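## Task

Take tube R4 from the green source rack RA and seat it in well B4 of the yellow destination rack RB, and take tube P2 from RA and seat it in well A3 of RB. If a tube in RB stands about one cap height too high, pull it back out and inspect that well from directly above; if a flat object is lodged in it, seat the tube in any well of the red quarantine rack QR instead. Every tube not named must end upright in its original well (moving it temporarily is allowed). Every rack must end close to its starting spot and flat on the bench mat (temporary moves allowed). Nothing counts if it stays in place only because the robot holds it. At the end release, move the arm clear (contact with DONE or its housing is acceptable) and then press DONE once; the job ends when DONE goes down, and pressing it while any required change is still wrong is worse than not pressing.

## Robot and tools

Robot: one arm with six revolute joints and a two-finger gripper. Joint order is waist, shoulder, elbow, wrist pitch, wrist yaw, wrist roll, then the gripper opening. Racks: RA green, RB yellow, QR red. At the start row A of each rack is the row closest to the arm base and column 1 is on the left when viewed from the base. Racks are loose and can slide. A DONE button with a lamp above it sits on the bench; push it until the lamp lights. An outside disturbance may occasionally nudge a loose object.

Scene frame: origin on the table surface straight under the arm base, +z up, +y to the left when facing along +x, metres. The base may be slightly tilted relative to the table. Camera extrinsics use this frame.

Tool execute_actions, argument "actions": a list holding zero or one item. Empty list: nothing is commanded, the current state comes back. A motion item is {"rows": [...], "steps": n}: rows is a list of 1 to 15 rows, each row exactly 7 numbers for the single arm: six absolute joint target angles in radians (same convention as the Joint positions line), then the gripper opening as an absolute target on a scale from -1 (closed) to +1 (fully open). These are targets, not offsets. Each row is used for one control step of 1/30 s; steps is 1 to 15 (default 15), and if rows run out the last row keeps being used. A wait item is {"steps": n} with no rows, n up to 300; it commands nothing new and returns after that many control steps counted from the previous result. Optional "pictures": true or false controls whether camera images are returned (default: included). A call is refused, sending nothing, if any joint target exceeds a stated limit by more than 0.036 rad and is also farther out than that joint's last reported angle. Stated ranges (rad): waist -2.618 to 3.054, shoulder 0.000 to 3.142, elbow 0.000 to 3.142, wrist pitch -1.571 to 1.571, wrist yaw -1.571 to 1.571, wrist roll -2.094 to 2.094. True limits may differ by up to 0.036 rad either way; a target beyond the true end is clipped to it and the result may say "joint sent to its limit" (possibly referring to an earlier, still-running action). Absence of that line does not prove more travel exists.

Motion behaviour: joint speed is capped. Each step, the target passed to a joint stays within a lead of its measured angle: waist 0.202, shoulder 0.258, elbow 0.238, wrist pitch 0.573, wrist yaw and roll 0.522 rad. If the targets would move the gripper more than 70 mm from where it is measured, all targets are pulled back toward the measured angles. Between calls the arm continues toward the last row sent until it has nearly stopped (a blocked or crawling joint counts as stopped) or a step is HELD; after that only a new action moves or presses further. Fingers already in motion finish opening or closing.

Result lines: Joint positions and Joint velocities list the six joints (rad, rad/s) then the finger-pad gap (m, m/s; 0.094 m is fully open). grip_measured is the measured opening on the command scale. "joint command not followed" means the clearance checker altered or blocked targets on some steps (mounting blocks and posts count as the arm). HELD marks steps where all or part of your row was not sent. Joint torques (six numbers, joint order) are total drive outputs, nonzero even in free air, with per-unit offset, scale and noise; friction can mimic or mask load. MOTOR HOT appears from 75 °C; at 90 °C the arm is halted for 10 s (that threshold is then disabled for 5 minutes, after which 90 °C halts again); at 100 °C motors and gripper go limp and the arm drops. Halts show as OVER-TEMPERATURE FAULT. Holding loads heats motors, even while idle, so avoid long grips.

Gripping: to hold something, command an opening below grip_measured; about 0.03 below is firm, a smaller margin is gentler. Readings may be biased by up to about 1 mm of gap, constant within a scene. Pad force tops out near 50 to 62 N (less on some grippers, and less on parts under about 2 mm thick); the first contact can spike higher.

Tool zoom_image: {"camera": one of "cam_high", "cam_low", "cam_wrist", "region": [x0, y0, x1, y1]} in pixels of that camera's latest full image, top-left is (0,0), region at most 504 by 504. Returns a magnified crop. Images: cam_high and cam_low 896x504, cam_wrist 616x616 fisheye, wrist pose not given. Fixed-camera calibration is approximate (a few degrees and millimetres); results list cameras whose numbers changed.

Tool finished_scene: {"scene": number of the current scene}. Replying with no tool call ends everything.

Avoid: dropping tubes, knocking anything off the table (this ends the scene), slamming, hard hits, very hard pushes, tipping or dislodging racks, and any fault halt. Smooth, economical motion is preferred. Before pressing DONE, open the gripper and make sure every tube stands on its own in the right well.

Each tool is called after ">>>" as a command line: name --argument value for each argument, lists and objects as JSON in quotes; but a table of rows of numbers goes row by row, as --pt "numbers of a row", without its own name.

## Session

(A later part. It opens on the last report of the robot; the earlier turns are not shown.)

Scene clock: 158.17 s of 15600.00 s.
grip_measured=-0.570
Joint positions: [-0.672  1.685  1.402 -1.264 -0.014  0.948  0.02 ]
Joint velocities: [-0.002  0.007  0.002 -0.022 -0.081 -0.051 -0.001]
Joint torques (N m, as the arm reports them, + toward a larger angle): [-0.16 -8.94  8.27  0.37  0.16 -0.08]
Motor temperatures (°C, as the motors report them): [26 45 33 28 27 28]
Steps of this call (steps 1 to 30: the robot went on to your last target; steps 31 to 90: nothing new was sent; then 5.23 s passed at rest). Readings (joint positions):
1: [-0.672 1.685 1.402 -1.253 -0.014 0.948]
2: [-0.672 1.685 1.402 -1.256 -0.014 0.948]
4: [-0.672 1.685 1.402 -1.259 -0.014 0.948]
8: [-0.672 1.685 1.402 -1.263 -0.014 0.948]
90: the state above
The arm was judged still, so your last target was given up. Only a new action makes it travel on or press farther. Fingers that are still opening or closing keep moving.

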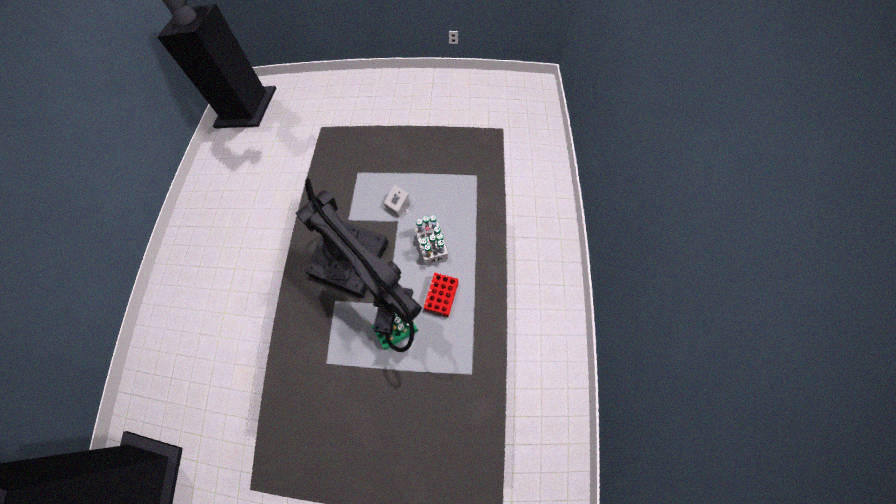

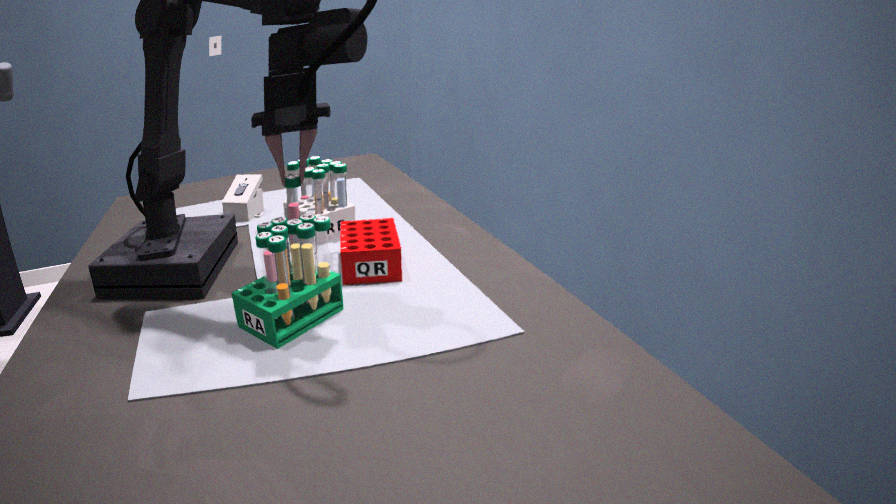

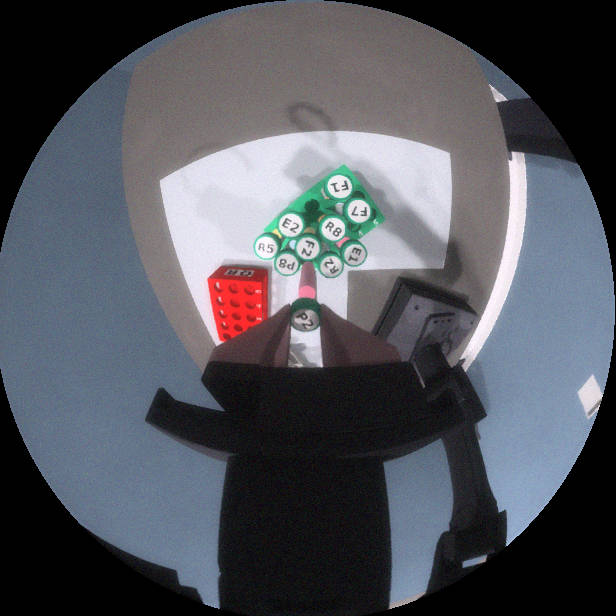

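>>> execute_actions --actions '[{"rows":[[-0.673,1.68,1.46,-1.31,0,0.94,-0.595],[-0.673,1.68,1.48,-1.33,0,0.94,-0.595],[-0.673,1.685,1.5,-1.35,0,0.94,-0.595],[-0.673,1.685,1.52,-1.37,0,0.94,-0.595],[-0.673,1.69,1.54,-1.39,0,0.94,-0.595],[-0.673,1.69,1.56,-1.41,0,0.94,-0.595],[-0.673,1.69,1.585,-1.43,0,0.94,-0.595],[-0.673,1.695,1.61,-1.45,0,0.94,-0.595],[-0.673,1.695,1.635,-1.47,0,0.94,-0.595],[-0.673,1.7,1.66,-1.49,0,0.94,-0.595],[-0.673,1.7,1.685,-1.51,0,0.94,-0.595],[-0.673,1.7,1.71,-1.53,0,0.94,-0.595],[-0.673,1.7,1.73,-1.55,0,0.94,-0.595],[-0.673,1.7,1.75,-1.57,0,0.94,-0.595],[-0.673,1.7,1.76,-1.57,0,0.94,-0.595]]}]' --pictures false

>>> execute_actions --actions '[{"rows":[[-0.673,1.695,1.77,-1.57,0,0.94,-0.595],[-0.673,1.69,1.78,-1.57,0,0.94,-0.595],[-0.673,1.685,1.79,-1.57,0,0.94,-0.595],[-0.673,1.68,1.8,-1.57,0,0.94,-0.595],[-0.673,1.675,1.81,-1.57,0,0.94,-0.595],[-0.673,1.67,1.82,-1.57,0,0.94,-0.595],[-0.673,1.66,1.83,-1.57,0,0.94,-0.595]],"steps":15}]'

Scene clock: 166.33 s of 15600.00 s.
grip_measured=-0.570
Joint positions: [-0.672  1.698  1.703 -1.492 -0.014  0.948  0.02 ]
Joint velocities: [-0.017  0.007  0.525 -0.447 -0.095 -0.037 -0.   ]
Joint torques (N m, as the arm reports them, + toward a larger angle): [-0.22 -6.81  7.92  0.43  0.18 -0.09]
Motor temperatures (°C, as the motors report them): [26 45 33 28 27 28]
Steps of this call (steps 1 to 90: nothing new was sent; then 4.67 s passed at rest; steps 91 to 105: all 15 steps of this action). Readings (joint positions):
91: [-0.672 1.685 1.406 -1.269 -0.014 0.948]
92: [-0.672 1.687 1.415 -1.280 -0.014 0.948]
94: [-0.672 1.691 1.448 -1.307 -0.014 0.948]
98: [-0.672 1.693 1.536 -1.365 -0.014 0.948]
105: the state above

Scene clock: 166.83 s of 15600.00 s.
grip_measured=-0.570
Joint positions: [-0.672  1.69   1.799 -1.554 -0.014  0.948  0.02 ]
Joint velocities: [-0.002 -0.017  0.017 -0.022  0.022 -0.051 -0.   ]
Joint torques (N m, as the arm reports them, + toward a larger angle): [-0.17 -9.24  8.34  0.54  0.17 -0.09]
Motor temperatures (°C, as the motors report them): [26 45 33 28 27 28]
Steps of this call (steps 1 to 15: all 15 steps of this action). Readings (joint positions):
1: [-0.672 1.698 1.720 -1.505 -0.014 0.948]
2: [-0.672 1.698 1.734 -1.515 -0.014 0.948]
4: [-0.672 1.698 1.753 -1.529 -0.014 0.948]
8: [-0.672 1.698 1.788 -1.546 -0.014 0.948]
15: the state above

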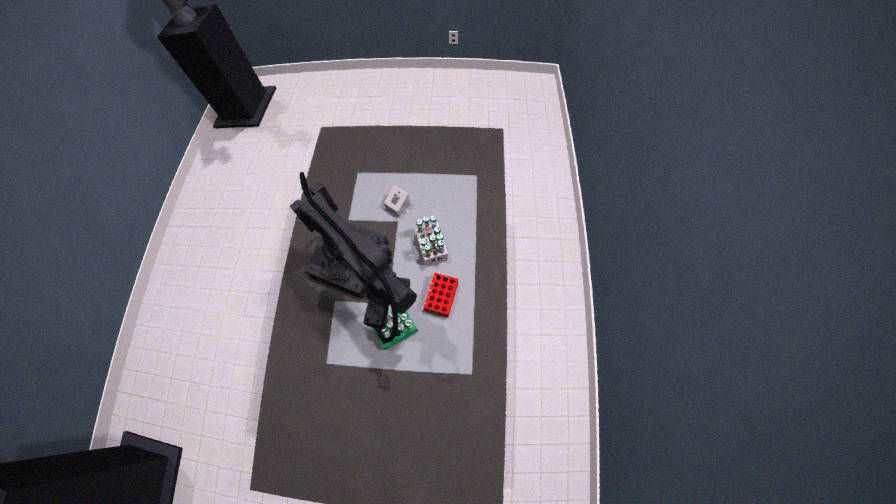

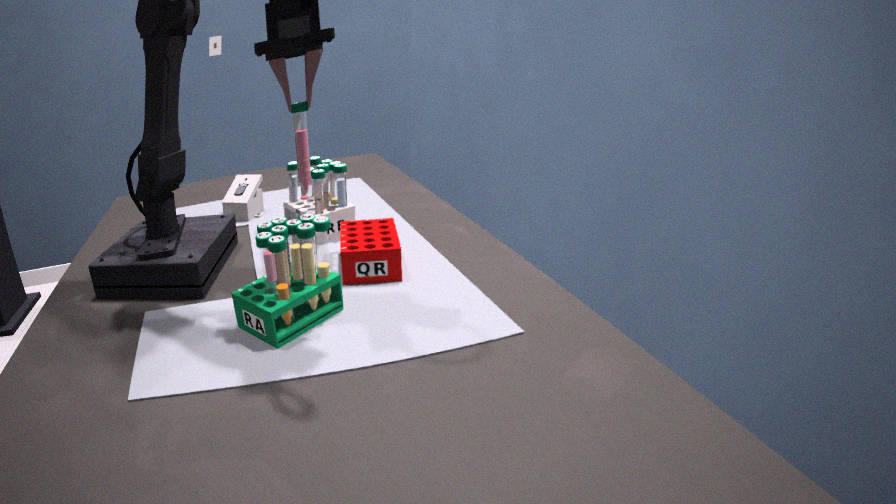

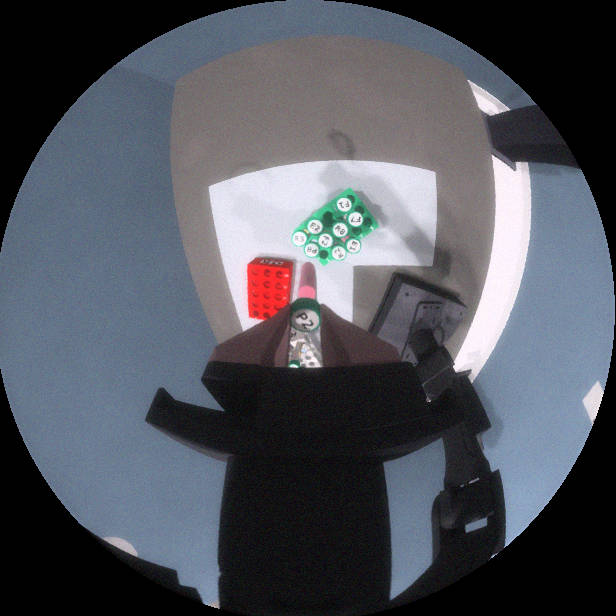

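>>> execute_actions --actions '[{"rows":[[-0.66,1.66,1.83,-1.57,0,0.9,-0.595],[-0.64,1.66,1.83,-1.57,0,0.83,-0.595],[-0.615,1.66,1.83,-1.57,0,0.75,-0.595],[-0.585,1.66,1.83,-1.57,0,0.66,-0.595],[-0.55,1.66,1.83,-1.57,0,0.56,-0.595],[-0.515,1.66,1.83,-1.57,0,0.46,-0.595],[-0.48,1.66,1.83,-1.57,0,0.36,-0.595],[-0.445,1.66,1.83,-1.57,0,0.26,-0.595],[-0.41,1.66,1.83,-1.57,0,0.16,-0.595],[-0.375,1.66,1.83,-1.57,0,0.06,-0.595],[-0.34,1.66,1.83,-1.57,0,-0.04,-0.595],[-0.305,1.66,1.83,-1.57,0,-0.14,-0.595],[-0.27,1.66,1.83,-1.57,0,-0.24,-0.595],[-0.235,1.66,1.83,-1.57,0,-0.34,-0.595],[-0.2,1.66,1.83,-1.57,0,-0.44,-0.595]]}]' --pictures false

>>> execute_actions --actions '[{"rows":[[-0.165,1.66,1.83,-1.57,0,-0.54,-0.595],[-0.13,1.66,1.83,-1.57,0,-0.64,-0.595],[-0.095,1.66,1.83,-1.57,0,-0.74,-0.595],[-0.06,1.66,1.83,-1.57,0,-0.84,-0.595],[-0.025,1.66,1.83,-1.57,0,-0.94,-0.595],[0.01,1.66,1.83,-1.57,0,-1.04,-0.595],[0.045,1.66,1.83,-1.57,0,-1.14,-0.595],[0.08,1.66,1.83,-1.57,0,-1.24,-0.595],[0.115,1.66,1.83,-1.57,0,-1.34,-0.595],[0.15,1.66,1.83,-1.57,0,-1.44,-0.595],[0.185,1.66,1.83,-1.57,0,-1.53,-0.595],[0.215,1.66,1.83,-1.57,0,-1.6,-0.595],[0.24,1.66,1.83,-1.57,0,-1.66,-0.595],[0.26,1.66,1.83,-1.57,0,-1.69,-0.595],[0.27,1.66,1.83,-1.57,0,-1.71,-0.595]]}]' --pictures false

>>> execute_actions --actions '[{"rows":[[0.27,1.66,1.83,-1.57,0,-1.71,-0.595],[0.27,1.66,1.83,-1.57,0,-1.71,-0.595],[0.27,1.66,1.83,-1.57,0,-1.71,-0.595],[0.27,1.66,1.82,-1.57,0,-1.71,-0.595],[0.27,1.66,1.81,-1.57,0,-1.71,-0.595],[0.27,1.66,1.8,-1.57,0,-1.71,-0.595],[0.27,1.66,1.79,-1.57,0,-1.71,-0.595],[0.27,1.66,1.78,-1.57,0,-1.71,-0.595],[0.27,1.66,1.77,-1.57,0,-1.71,-0.595],[0.27,1.66,1.76,-1.57,0,-1.71,-0.595],[0.27,1.66,1.75,-1.57,0,-1.71,-0.595],[0.27,1.66,1.74,-1.57,0,-1.71,-0.595],[0.27,1.66,1.73,-1.57,0,-1.71,-0.595],[0.27,1.66,1.72,-1.57,0,-1.71,-0.595],[0.27,1.66,1.71,-1.57,0,-1.71,-0.595]]}]' --pictures false

>>> execute_actions --actions '[{"steps":10}]'

>>> zoom_image --camera "cam_wrist" --region '[220,200,380,350]'

Scene clock: 180.83 s of 15600.00 s.
grip_measured=-0.569
Joint positions: [-0.261  1.69   1.799 -1.558 -0.004 -0.032  0.02 ]
Joint velocities: [ 0.965 -0.007  0.007 -0.037  0.022 -2.718 -0.001]
Joint torques (N m, as the arm reports them, + toward a larger angle): [ 0.23 -9.3   8.35  0.53  0.08 -0.04]
Motor temperatures (°C, as the motors report them): [26 45 34 28 27 28]
Steps of this call (steps 1 to 15: the robot went on to your last target; steps 16 to 90: nothing new was sent; then 10.50 s passed at rest; steps 91 to 105: all 15 steps of this action). Readings (joint positions):
91: [-0.672 1.690 1.799 -1.557 -0.014 0.942]
92: [-0.669 1.690 1.799 -1.558 -0.013 0.925]
94: [-0.645 1.690 1.799 -1.558 -0.007 0.855]
98: [-0.519 1.690 1.799 -1.558 -0.002 0.594]
105: the state above

Scene clock: 181.33 s of 15600.00 s.
grip_measured=-0.569
Joint positions: [ 0.245  1.69   1.799 -1.558  0.003 -1.437  0.02 ]
Joint velocities: [ 0.642 -0.007  0.002  0.037  0.022 -1.839 -0.001]
Joint torques (N m, as the arm reports them, + toward a larger angle): [-1.6  -9.29  8.34  0.53  0.02 -0.01]
Motor temperatures (°C, as the motors report them): [26 45 34 27 27 28]
Steps of this call (steps 1 to 15: all 15 steps of this action). Readings (joint positions):
1: [-0.227 1.690 1.799 -1.558 -0.003 -0.128]
2: [-0.192 1.690 1.799 -1.558 -0.003 -0.225]
4: [-0.123 1.690 1.799 -1.558 -0.001 -0.421]
8: [0.017 1.690 1.799 -1.558 0.001 -0.816]
15: the state above

Scene clock: 181.83 s of 15600.00 s.
grip_measured=-0.569
Joint positions: [ 0.276  1.688  1.73  -1.558  0.005 -1.693  0.02 ]
Joint velocities: [ 0.012 -0.012 -0.281 -0.022  0.022 -0.007  0.   ]
Joint torques (N m, as the arm reports them, + toward a larger angle): [-0.69 -9.19  5.6   0.42 -0.04 -0.09]
Motor temperatures (°C, as the motors report them): [26 46 34 27 27 28]
Steps of this call (steps 1 to 15: all 15 steps of this action). Readings (joint positions):
1: [0.263 1.690 1.799 -1.558 0.002 -1.491]
2: [0.273 1.690 1.799 -1.558 0.001 -1.534]
4: [0.277 1.690 1.799 -1.558 0.001 -1.595]
8: [0.276 1.690 1.797 -1.558 0.004 -1.659]
15: the state above

Scene clock: 182.17 s of 15600.00 s.
grip_measured=-0.569
Joint positions: [ 0.276  1.688  1.711 -1.558  0.005 -1.701  0.02 ]
Joint velocities: [ 0.012  0.002 -0.012  0.051  0.037 -0.051  0.   ]
Joint torques (N m, as the arm reports them, + toward a larger angle): [-0.67 -9.22  5.68  0.4  -0.03 -0.09]
Motor temperatures (°C, as the motors report them): [26 46 34 27 27 28]
Steps of this call (steps 1 to 10: the robot went on to your last target). Readings (joint positions):
1: [0.276 1.688 1.721 -1.558 0.005 -1.695]
2: [0.276 1.688 1.715 -1.558 0.005 -1.696]
4: [0.276 1.688 1.711 -1.558 0.005 -1.698]
8: [0.276 1.688 1.711 -1.558 0.005 -1.701]
10: the state above

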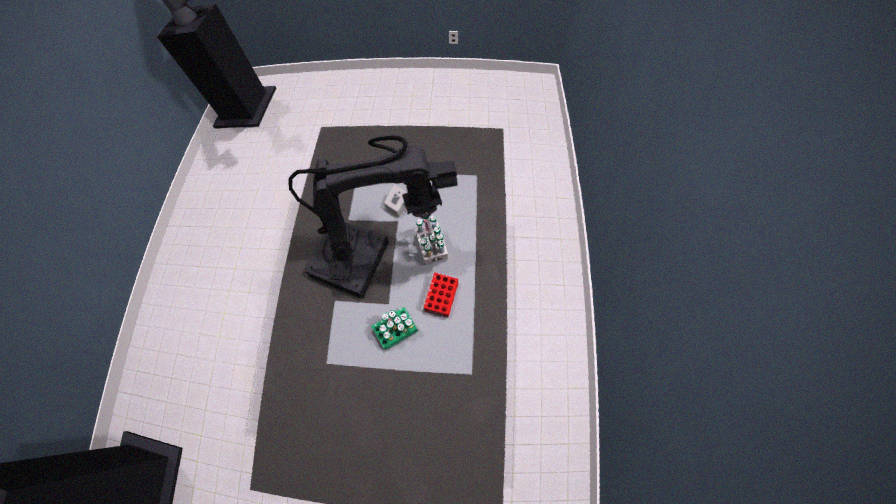

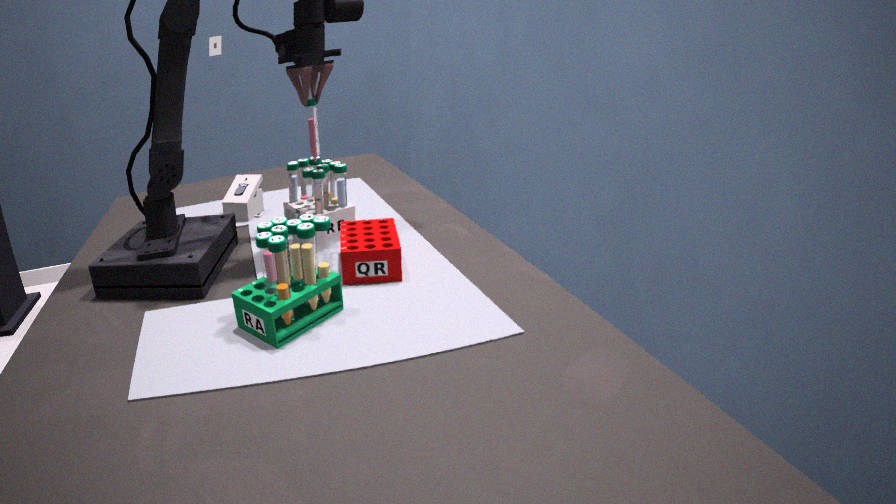

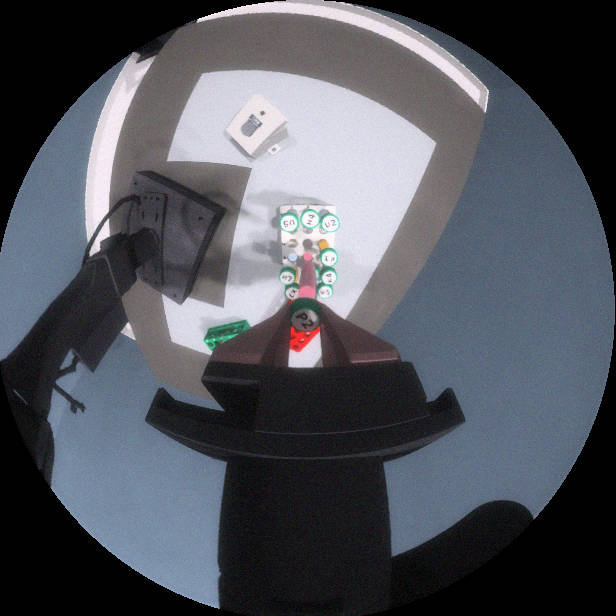

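Region (220, 200, 380, 350) of cam_wrist's 616x616 image, scaled by 3.150, with more detail than that image has; it fills the top 472 rows of this view, and the rest is white.

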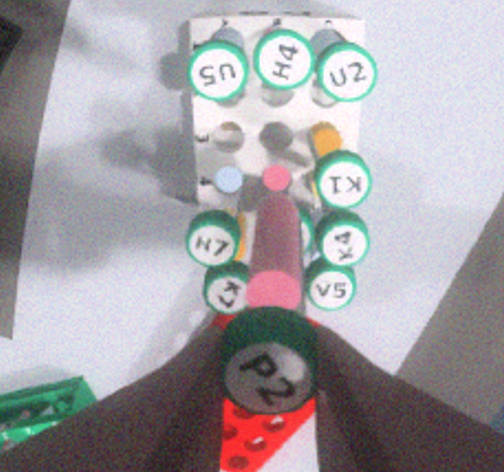

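>>> execute_actions --actions '[{"rows":[[0.28,1.655,1.71,-1.57,0,-1.7,-0.595],[0.285,1.65,1.71,-1.57,0,-1.7,-0.595],[0.29,1.645,1.705,-1.57,0,-1.69,-0.595],[0.295,1.64,1.7,-1.57,0,-1.69,-0.595],[0.3,1.635,1.695,-1.57,0,-1.68,-0.595],[0.3,1.63,1.69,-1.57,0,-1.68,-0.595],[0.3,1.625,1.685,-1.57,0,-1.67,-0.595],[0.3,1.62,1.68,-1.57,0,-1.67,-0.595],[0.3,1.615,1.67,-1.57,0,-1.67,-0.595],[0.3,1.61,1.66,-1.57,0,-1.67,-0.595],[0.3,1.605,1.65,-1.57,0,-1.67,-0.595],[0.3,1.6,1.64,-1.57,0,-1.67,-0.595],[0.3,1.6,1.635,-1.57,0,-1.67,-0.595],[0.3,1.6,1.63,-1.57,0,-1.67,-0.595]],"steps":15}]' --pictures false

>>> execute_actions --actions '[{"steps":12}]'

>>> zoom_image --camera "cam_wrist" --region '[220,200,380,350]'

Scene clock: 190.30 s of 15600.00 s.
grip_measured=-0.569
Joint positions: [ 0.294  1.628  1.64  -1.558  0.007 -1.681  0.02 ]
Joint velocities: [ 0.007 -0.012 -0.125 -0.007  0.037 -0.066 -0.001]
Joint torques (N m, as the arm reports them, + toward a larger angle): [ 0.46 -8.58  5.49  0.38 -0.06  0.11]
Motor temperatures (°C, as the motors report them): [26 46 33 27 27 28]
Steps of this call (steps 1 to 30: the robot went on to your last target; steps 31 to 90: nothing new was sent; then 4.63 s passed at rest; steps 91 to 105: all 15 steps of this action). Readings (joint positions):
91: [0.276 1.688 1.711 -1.558 0.005 -1.702]
92: [0.276 1.688 1.711 -1.558 0.005 -1.702]
94: [0.279 1.685 1.709 -1.558 0.006 -1.701]
98: [0.292 1.663 1.692 -1.558 0.007 -1.690]
105: the state above

Scene clock: 190.70 s of 15600.00 s.
grip_measured=-0.569
Joint positions: [ 0.294  1.628  1.633 -1.558  0.007 -1.679  0.02 ]
Joint velocities: [ 0.002  0.017  0.022  0.007 -0.007  0.022 -0.001]
Joint torques (N m, as the arm reports them, + toward a larger angle): [ 0.48 -8.68  5.48  0.36 -0.05  0.08]
Motor temperatures (°C, as the motors report them): [26 46 33 27 27 28]
Steps of this call (steps 1 to 12: the robot went on to your last target). Readings (joint positions):
1: [0.294 1.628 1.637 -1.558 0.007 -1.681]
2: [0.294 1.628 1.635 -1.558 0.007 -1.680]
4: [0.294 1.628 1.633 -1.558 0.007 -1.680]
8: [0.294 1.628 1.633 -1.558 0.007 -1.679]
12: the state above

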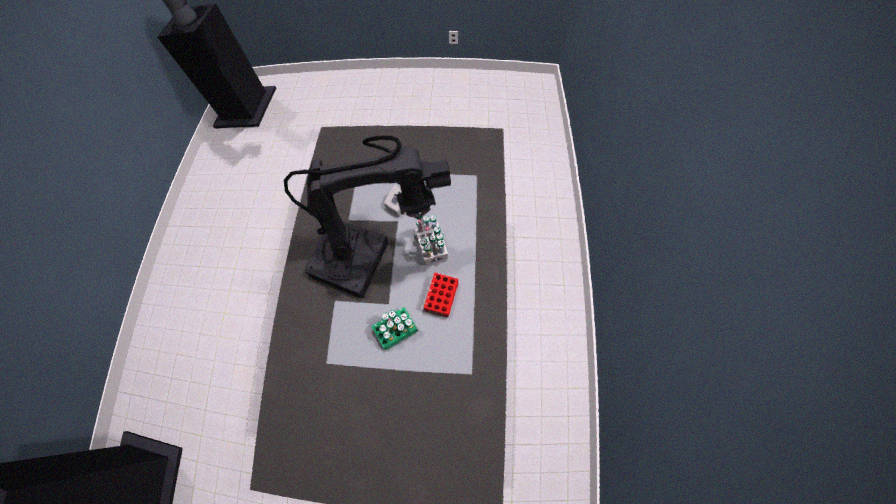

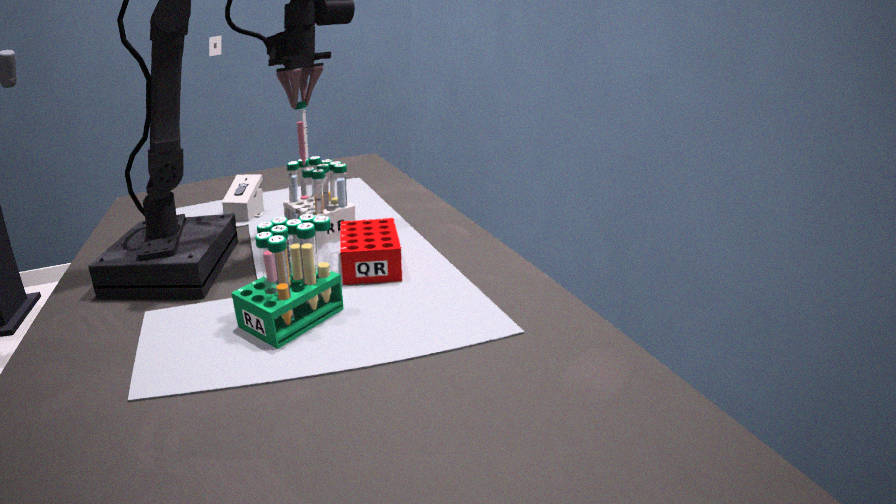

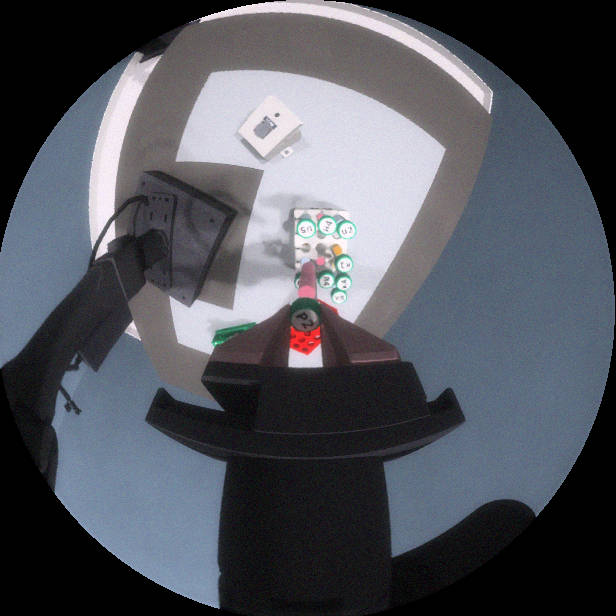

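Region (220, 200, 380, 350) of cam_wrist's 616x616 image, scaled by 3.150, with more detail than that image has; it fills the top 472 rows of this view, and the rest is white.

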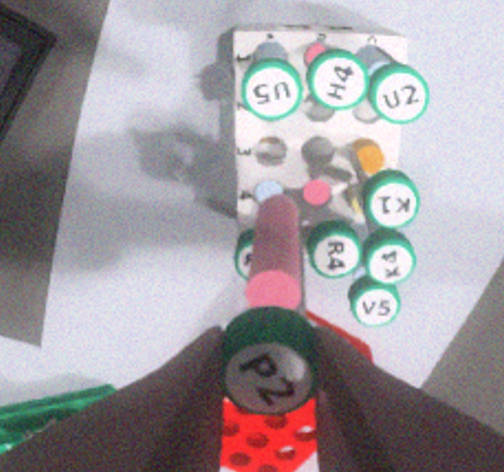

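>>> execute_actions --actions '[{"rows":[[0.3,1.597,1.62,-1.52,0,-1.67,-0.595],[0.3,1.595,1.605,-1.5,0,-1.67,-0.595],[0.3,1.593,1.59,-1.48,0,-1.67,-0.595],[0.3,1.59,1.57,-1.46,0,-1.67,-0.595],[0.3,1.588,1.55,-1.44,0,-1.67,-0.595],[0.3,1.586,1.53,-1.42,0,-1.67,-0.595],[0.3,1.584,1.51,-1.4,0,-1.67,-0.595],[0.3,1.582,1.49,-1.38,0,-1.67,-0.595],[0.3,1.58,1.47,-1.36,0,-1.67,-0.595],[0.3,1.578,1.45,-1.34,0,-1.67,-0.595],[0.3,1.576,1.43,-1.32,0,-1.67,-0.595],[0.3,1.574,1.41,-1.305,0,-1.67,-0.595],[0.3,1.573,1.39,-1.29,0,-1.67,-0.595],[0.3,1.572,1.37,-1.28,0,-1.67,-0.595],[0.3,1.572,1.35,-1.28,0,-1.67,-0.595]]}]' --pictures false

>>> execute_actions --actions '[{"steps":20}]'

>>> zoom_image --camera "cam_wrist" --region '[220,200,380,350]'

Scene clock: 197.43 s of 15600.00 s.
grip_measured=-0.569
Joint positions: [ 0.294  1.608  1.386 -1.343  0.007 -1.678  0.02 ]
Joint velocities: [-0.012 -0.046 -0.54   0.476 -0.037 -0.037 -0.   ]
Joint torques (N m, as the arm reports them, + toward a larger angle): [ 0.47 -9.07  5.8   0.47 -0.07  0.09]
Motor temperatures (°C, as the motors report them): [26 46 33 27 27 28]
Steps of this call (steps 1 to 15: the robot went on to your last target; steps 16 to 90: nothing new was sent; then 3.23 s passed at rest; steps 91 to 105: all 15 steps of this action). Readings (joint positions):
91: [0.294 1.628 1.632 -1.556 0.007 -1.678]
92: [0.294 1.627 1.627 -1.548 0.007 -1.678]
94: [0.294 1.621 1.605 -1.524 0.007 -1.678]
98: [0.294 1.613 1.529 -1.463 0.007 -1.678]
105: the state above

Scene clock: 198.10 s of 15600.00 s.
grip_measured=-0.569
Joint positions: [ 0.294  1.607  1.348 -1.294  0.007 -1.678  0.02 ]
Joint velocities: [-0.007 -0.002  0.002  0.037  0.007 -0.037  0.   ]
Joint torques (N m, as the arm reports them, + toward a larger angle): [ 0.48 -9.15  6.13  0.56 -0.06  0.09]
Motor temperatures (°C, as the motors report them): [26 46 33 27 27 28]
Steps of this call (steps 1 to 20: the robot went on to your last target). Readings (joint positions):
1: [0.294 1.607 1.369 -1.333 0.007 -1.678]
2: [0.294 1.607 1.357 -1.327 0.007 -1.678]
4: [0.294 1.607 1.348 -1.320 0.007 -1.678]
8: [0.294 1.607 1.348 -1.304 0.007 -1.678]
20: the state above

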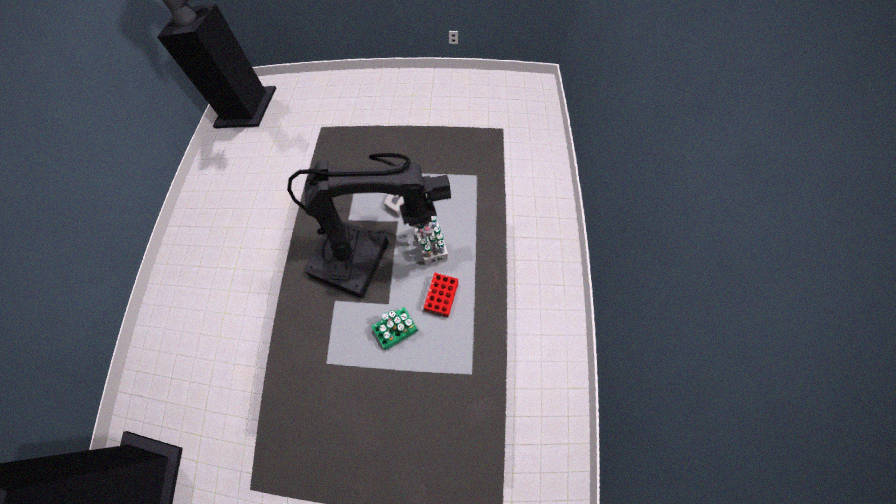

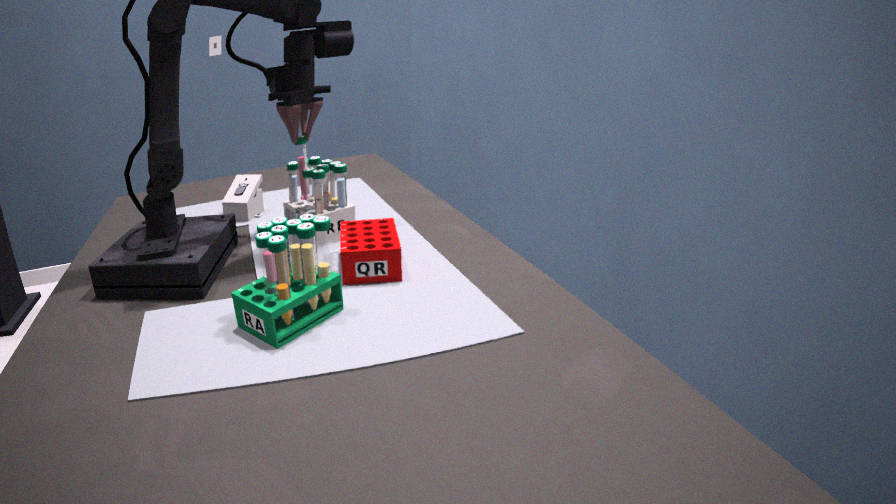

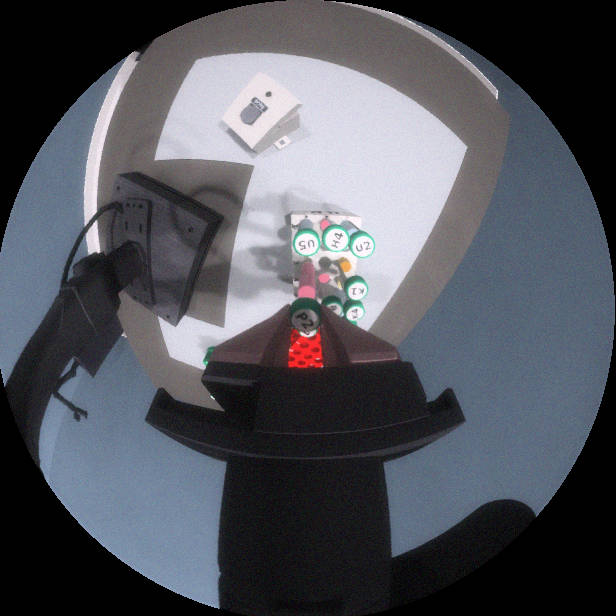

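Region (220, 200, 380, 350) of cam_wrist's 616x616 image, scaled by 3.150, with more detail than that image has; it fills the top 472 rows of this view, and the rest is white.

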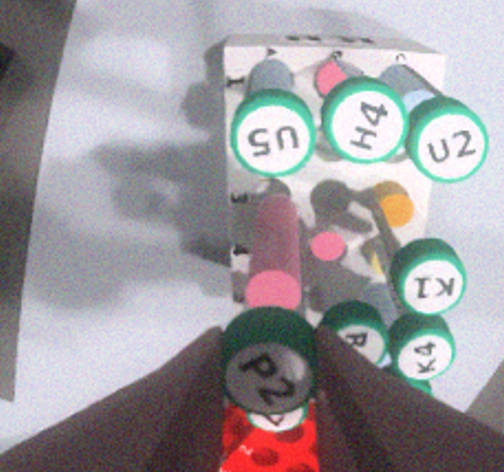

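>>> execute_actions --actions '[{"rows":[[0.3,1.58,1.345,-1.26,0,-1.67,-0.595],[0.3,1.58,1.34,-1.25,0,-1.67,-0.595],[0.3,1.58,1.335,-1.24,0,-1.67,-0.595],[0.3,1.58,1.33,-1.235,0,-1.67,-0.595],[0.3,1.58,1.325,-1.23,0,-1.67,-0.595],[0.3,1.58,1.32,-1.225,0,-1.67,-0.595],[0.3,1.58,1.315,-1.22,0,-1.67,-0.595],[0.3,1.58,1.31,-1.22,0,-1.67,-0.595],[0.3,1.58,1.305,-1.22,0,-1.67,-0.595],[0.3,1.58,1.3,-1.22,0,-1.67,-0.595],[0.3,1.58,1.295,-1.22,0,-1.67,-0.595]],"steps":15}]' --pictures false

>>> execute_actions --actions '[{"steps":12}]'

>>> zoom_image --camera "cam_wrist" --region '[260,230,350,320]'

>>> zoom_image --camera "cam_low" --region '[260,120,370,230]'

Scene clock: 203.40 s of 15600.00 s.
grip_measured=-0.569
Joint positions: [ 0.294  1.605  1.307 -1.239  0.007 -1.678  0.02 ]
Joint velocities: [ 0.007  0.012 -0.012  0.037 -0.066 -0.022  0.   ]
Joint torques (N m, as the arm reports them, + toward a larger angle): [ 0.53 -8.41  4.96  0.63 -0.06  0.11]
Motor temperatures (°C, as the motors report them): [26 46 33 27 27 28]
Steps of this call (steps 1 to 15: the robot went on to your last target; steps 16 to 90: nothing new was sent; then 1.80 s passed at rest; steps 91 to 105: all 15 steps of this action). Readings (joint positions):
91: [0.294 1.607 1.348 -1.292 0.007 -1.678]
92: [0.294 1.607 1.348 -1.289 0.007 -1.678]
94: [0.294 1.607 1.344 -1.275 0.007 -1.678]
98: [0.294 1.607 1.323 -1.251 0.007 -1.678]
105: the state above

Scene clock: 203.80 s of 15600.00 s.
grip_measured=-0.569
Joint positions: [ 0.294  1.605  1.307 -1.239  0.007 -1.678  0.02 ]
Joint velocities: [ 0.007 -0.002 -0.017 -0.037 -0.066 -0.007  0.   ]
Joint torques (N m, as the arm reports them, + toward a larger angle): [ 0.48 -8.39  5.01  0.63 -0.05  0.09]
Motor temperatures (°C, as the motors report them): [26 46 33 27 27 28]
Steps of this call (steps 1 to 12: the robot went on to your last target). Readings (joint positions):
1: [0.294 1.605 1.307 -1.239 0.007 -1.678]
2: [0.294 1.605 1.307 -1.239 0.007 -1.678]
4: [0.294 1.605 1.307 -1.239 0.007 -1.678]
8: [0.294 1.605 1.307 -1.239 0.007 -1.678]
12: the state above

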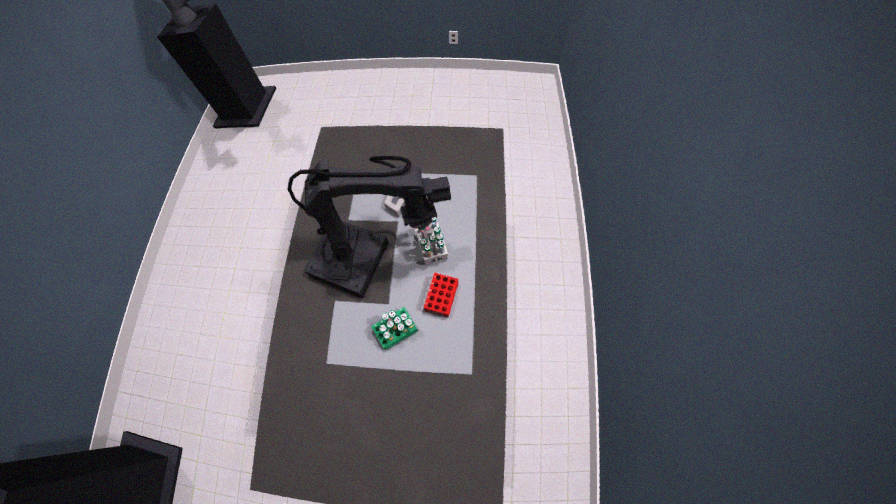

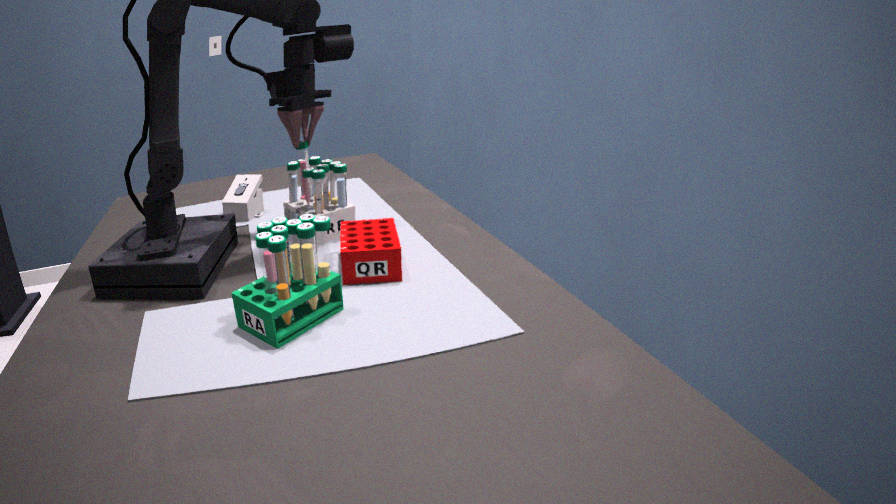

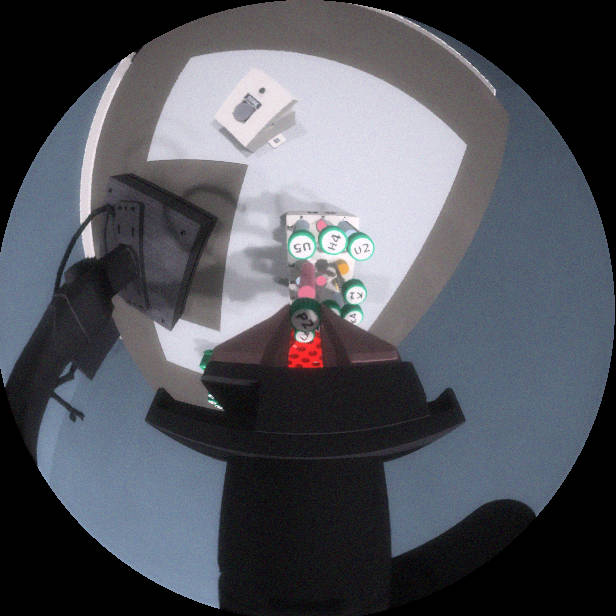

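Region (260, 230, 350, 320) of cam_wrist's 616x616 image, scaled by 5.600, with more detail than that image has.

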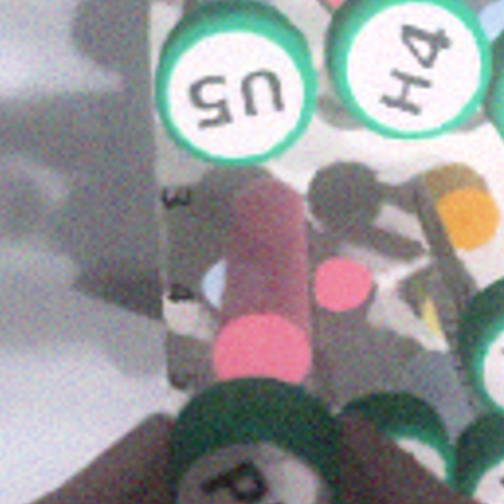

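Region (260, 120, 370, 230) of cam_low's 896x504 image, scaled by 4.582, with more detail than that image has.

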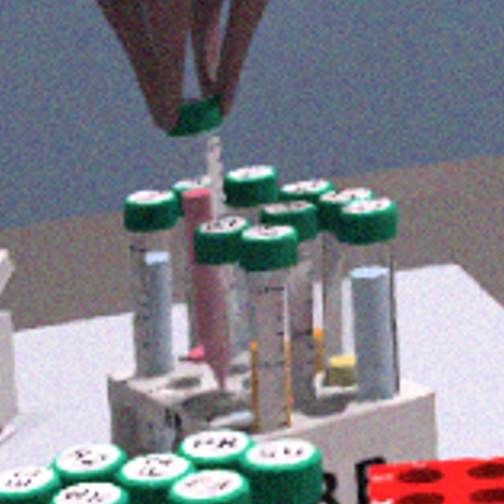

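>>> execute_actions --actions '[{"rows":[[0.3,1.58,1.32,-1.24,0,-1.67,-0.595],[0.3,1.58,1.335,-1.25,0,-1.67,-0.595],[0.3,1.58,1.35,-1.26,0,-1.67,-0.595],[0.3,1.58,1.36,-1.27,0,-1.67,-0.595],[0.295,1.58,1.36,-1.28,0,-1.67,-0.595],[0.29,1.58,1.36,-1.29,0,-1.67,-0.595],[0.285,1.58,1.36,-1.3,0,-1.67,-0.595]],"steps":15}]' --pictures false

>>> execute_actions --actions '[{"steps":12}]'

>>> zoom_image --camera "cam_wrist" --region '[260,230,350,320]'

>>> zoom_image --camera "cam_low" --region '[260,120,370,230]'

Scene clock: 208.37 s of 15600.00 s.
grip_measured=-0.569
Joint positions: [ 0.294  1.605  1.329 -1.272  0.007 -1.678  0.02 ]
Joint velocities: [-0.002 -0.012 -0.012 -0.022  0.022  0.022 -0.   ]
Joint torques (N m, as the arm reports them, + toward a larger angle): [-0.98 -8.39  8.57  0.29 -0.07  0.1 ]
Motor temperatures (°C, as the motors report them): [26 46 32 27 27 28]
Steps of this call (steps 1 to 15: the robot went on to your last target; steps 16 to 90: nothing new was sent; then 1.07 s passed at rest; steps 91 to 105: all 15 steps of this action). Readings (joint positions):
91: [0.294 1.605 1.307 -1.239 0.007 -1.678]
92: [0.294 1.605 1.307 -1.239 0.007 -1.678]
94: [0.294 1.605 1.313 -1.242 0.007 -1.678]
98: [0.294 1.605 1.329 -1.255 0.007 -1.678]
105: the state above

Scene clock: 208.77 s of 15600.00 s.
grip_measured=-0.569
Joint positions: [ 0.294  1.605  1.329 -1.275  0.007 -1.678  0.02 ]
Joint velocities: [-0.002  0.002 -0.002 -0.037 -0.037  0.022 -0.001]
Joint torques (N m, as the arm reports them, + toward a larger angle): [-0.97 -8.39  8.48  0.27 -0.05  0.09]
Motor temperatures (°C, as the motors report them): [26 46 33 27 27 28]
Steps of this call (steps 1 to 12: the robot went on to your last target). Readings (joint positions):
1: [0.294 1.605 1.329 -1.273 0.007 -1.678]
2: [0.294 1.605 1.329 -1.273 0.007 -1.678]
4: [0.294 1.605 1.329 -1.275 0.007 -1.678]
8: [0.294 1.605 1.329 -1.275 0.007 -1.678]
12: the state above

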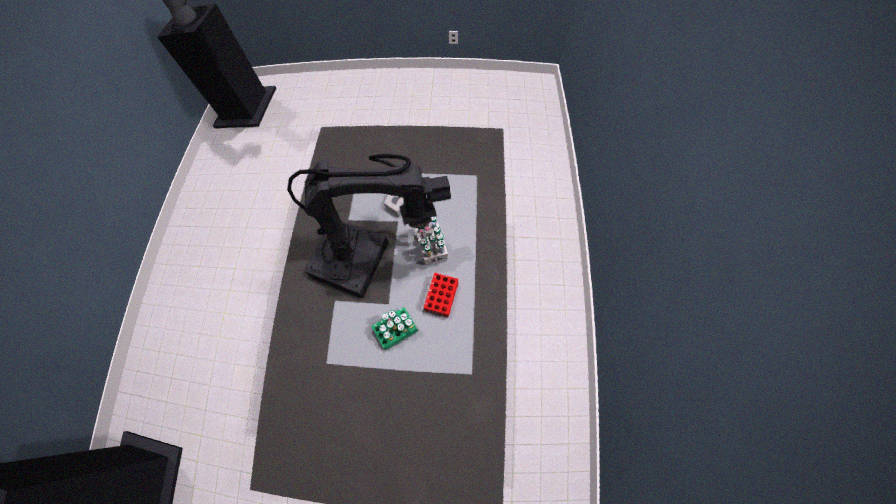

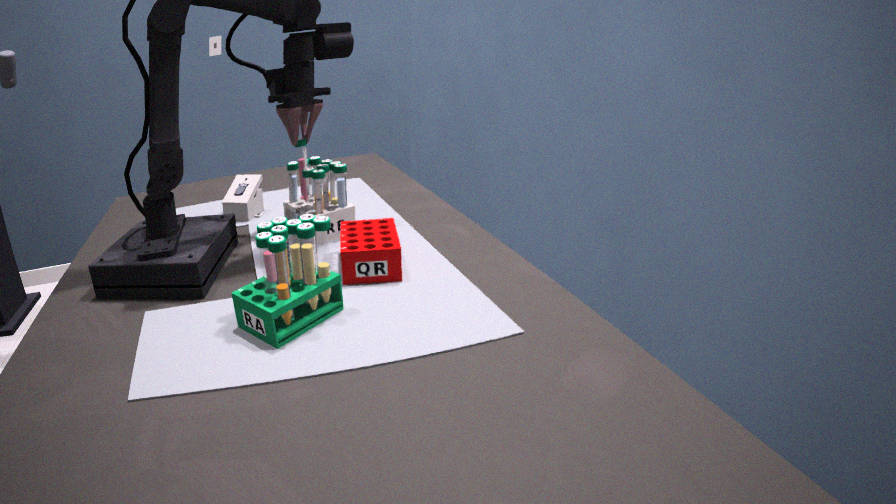

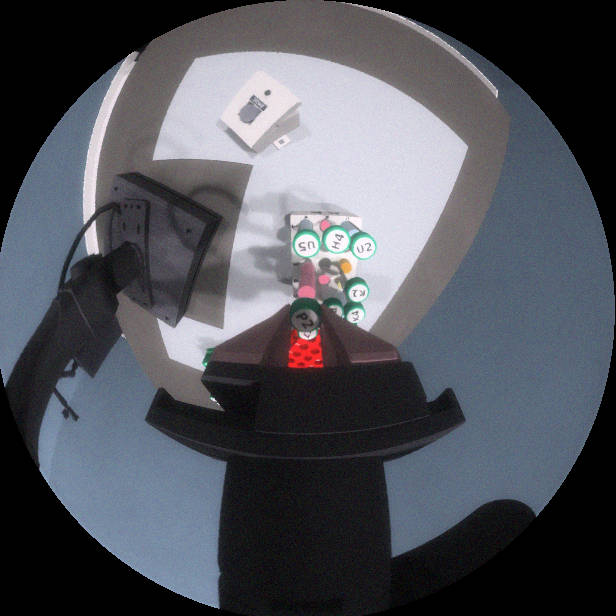

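Region (260, 230, 350, 320) of cam_wrist's 616x616 image, scaled by 5.600, with more detail than that image has.

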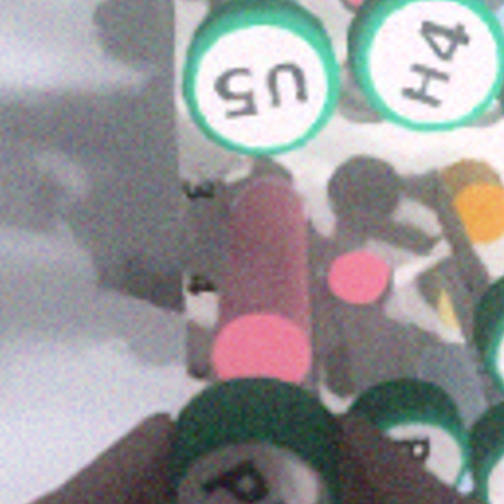

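Region (260, 120, 370, 230) of cam_low's 896x504 image, scaled by 4.582, with more detail than that image has.

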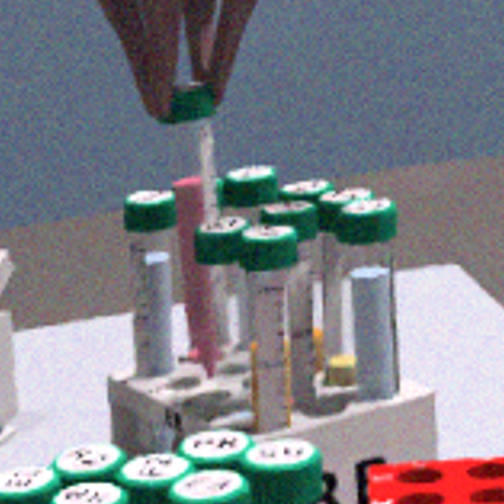

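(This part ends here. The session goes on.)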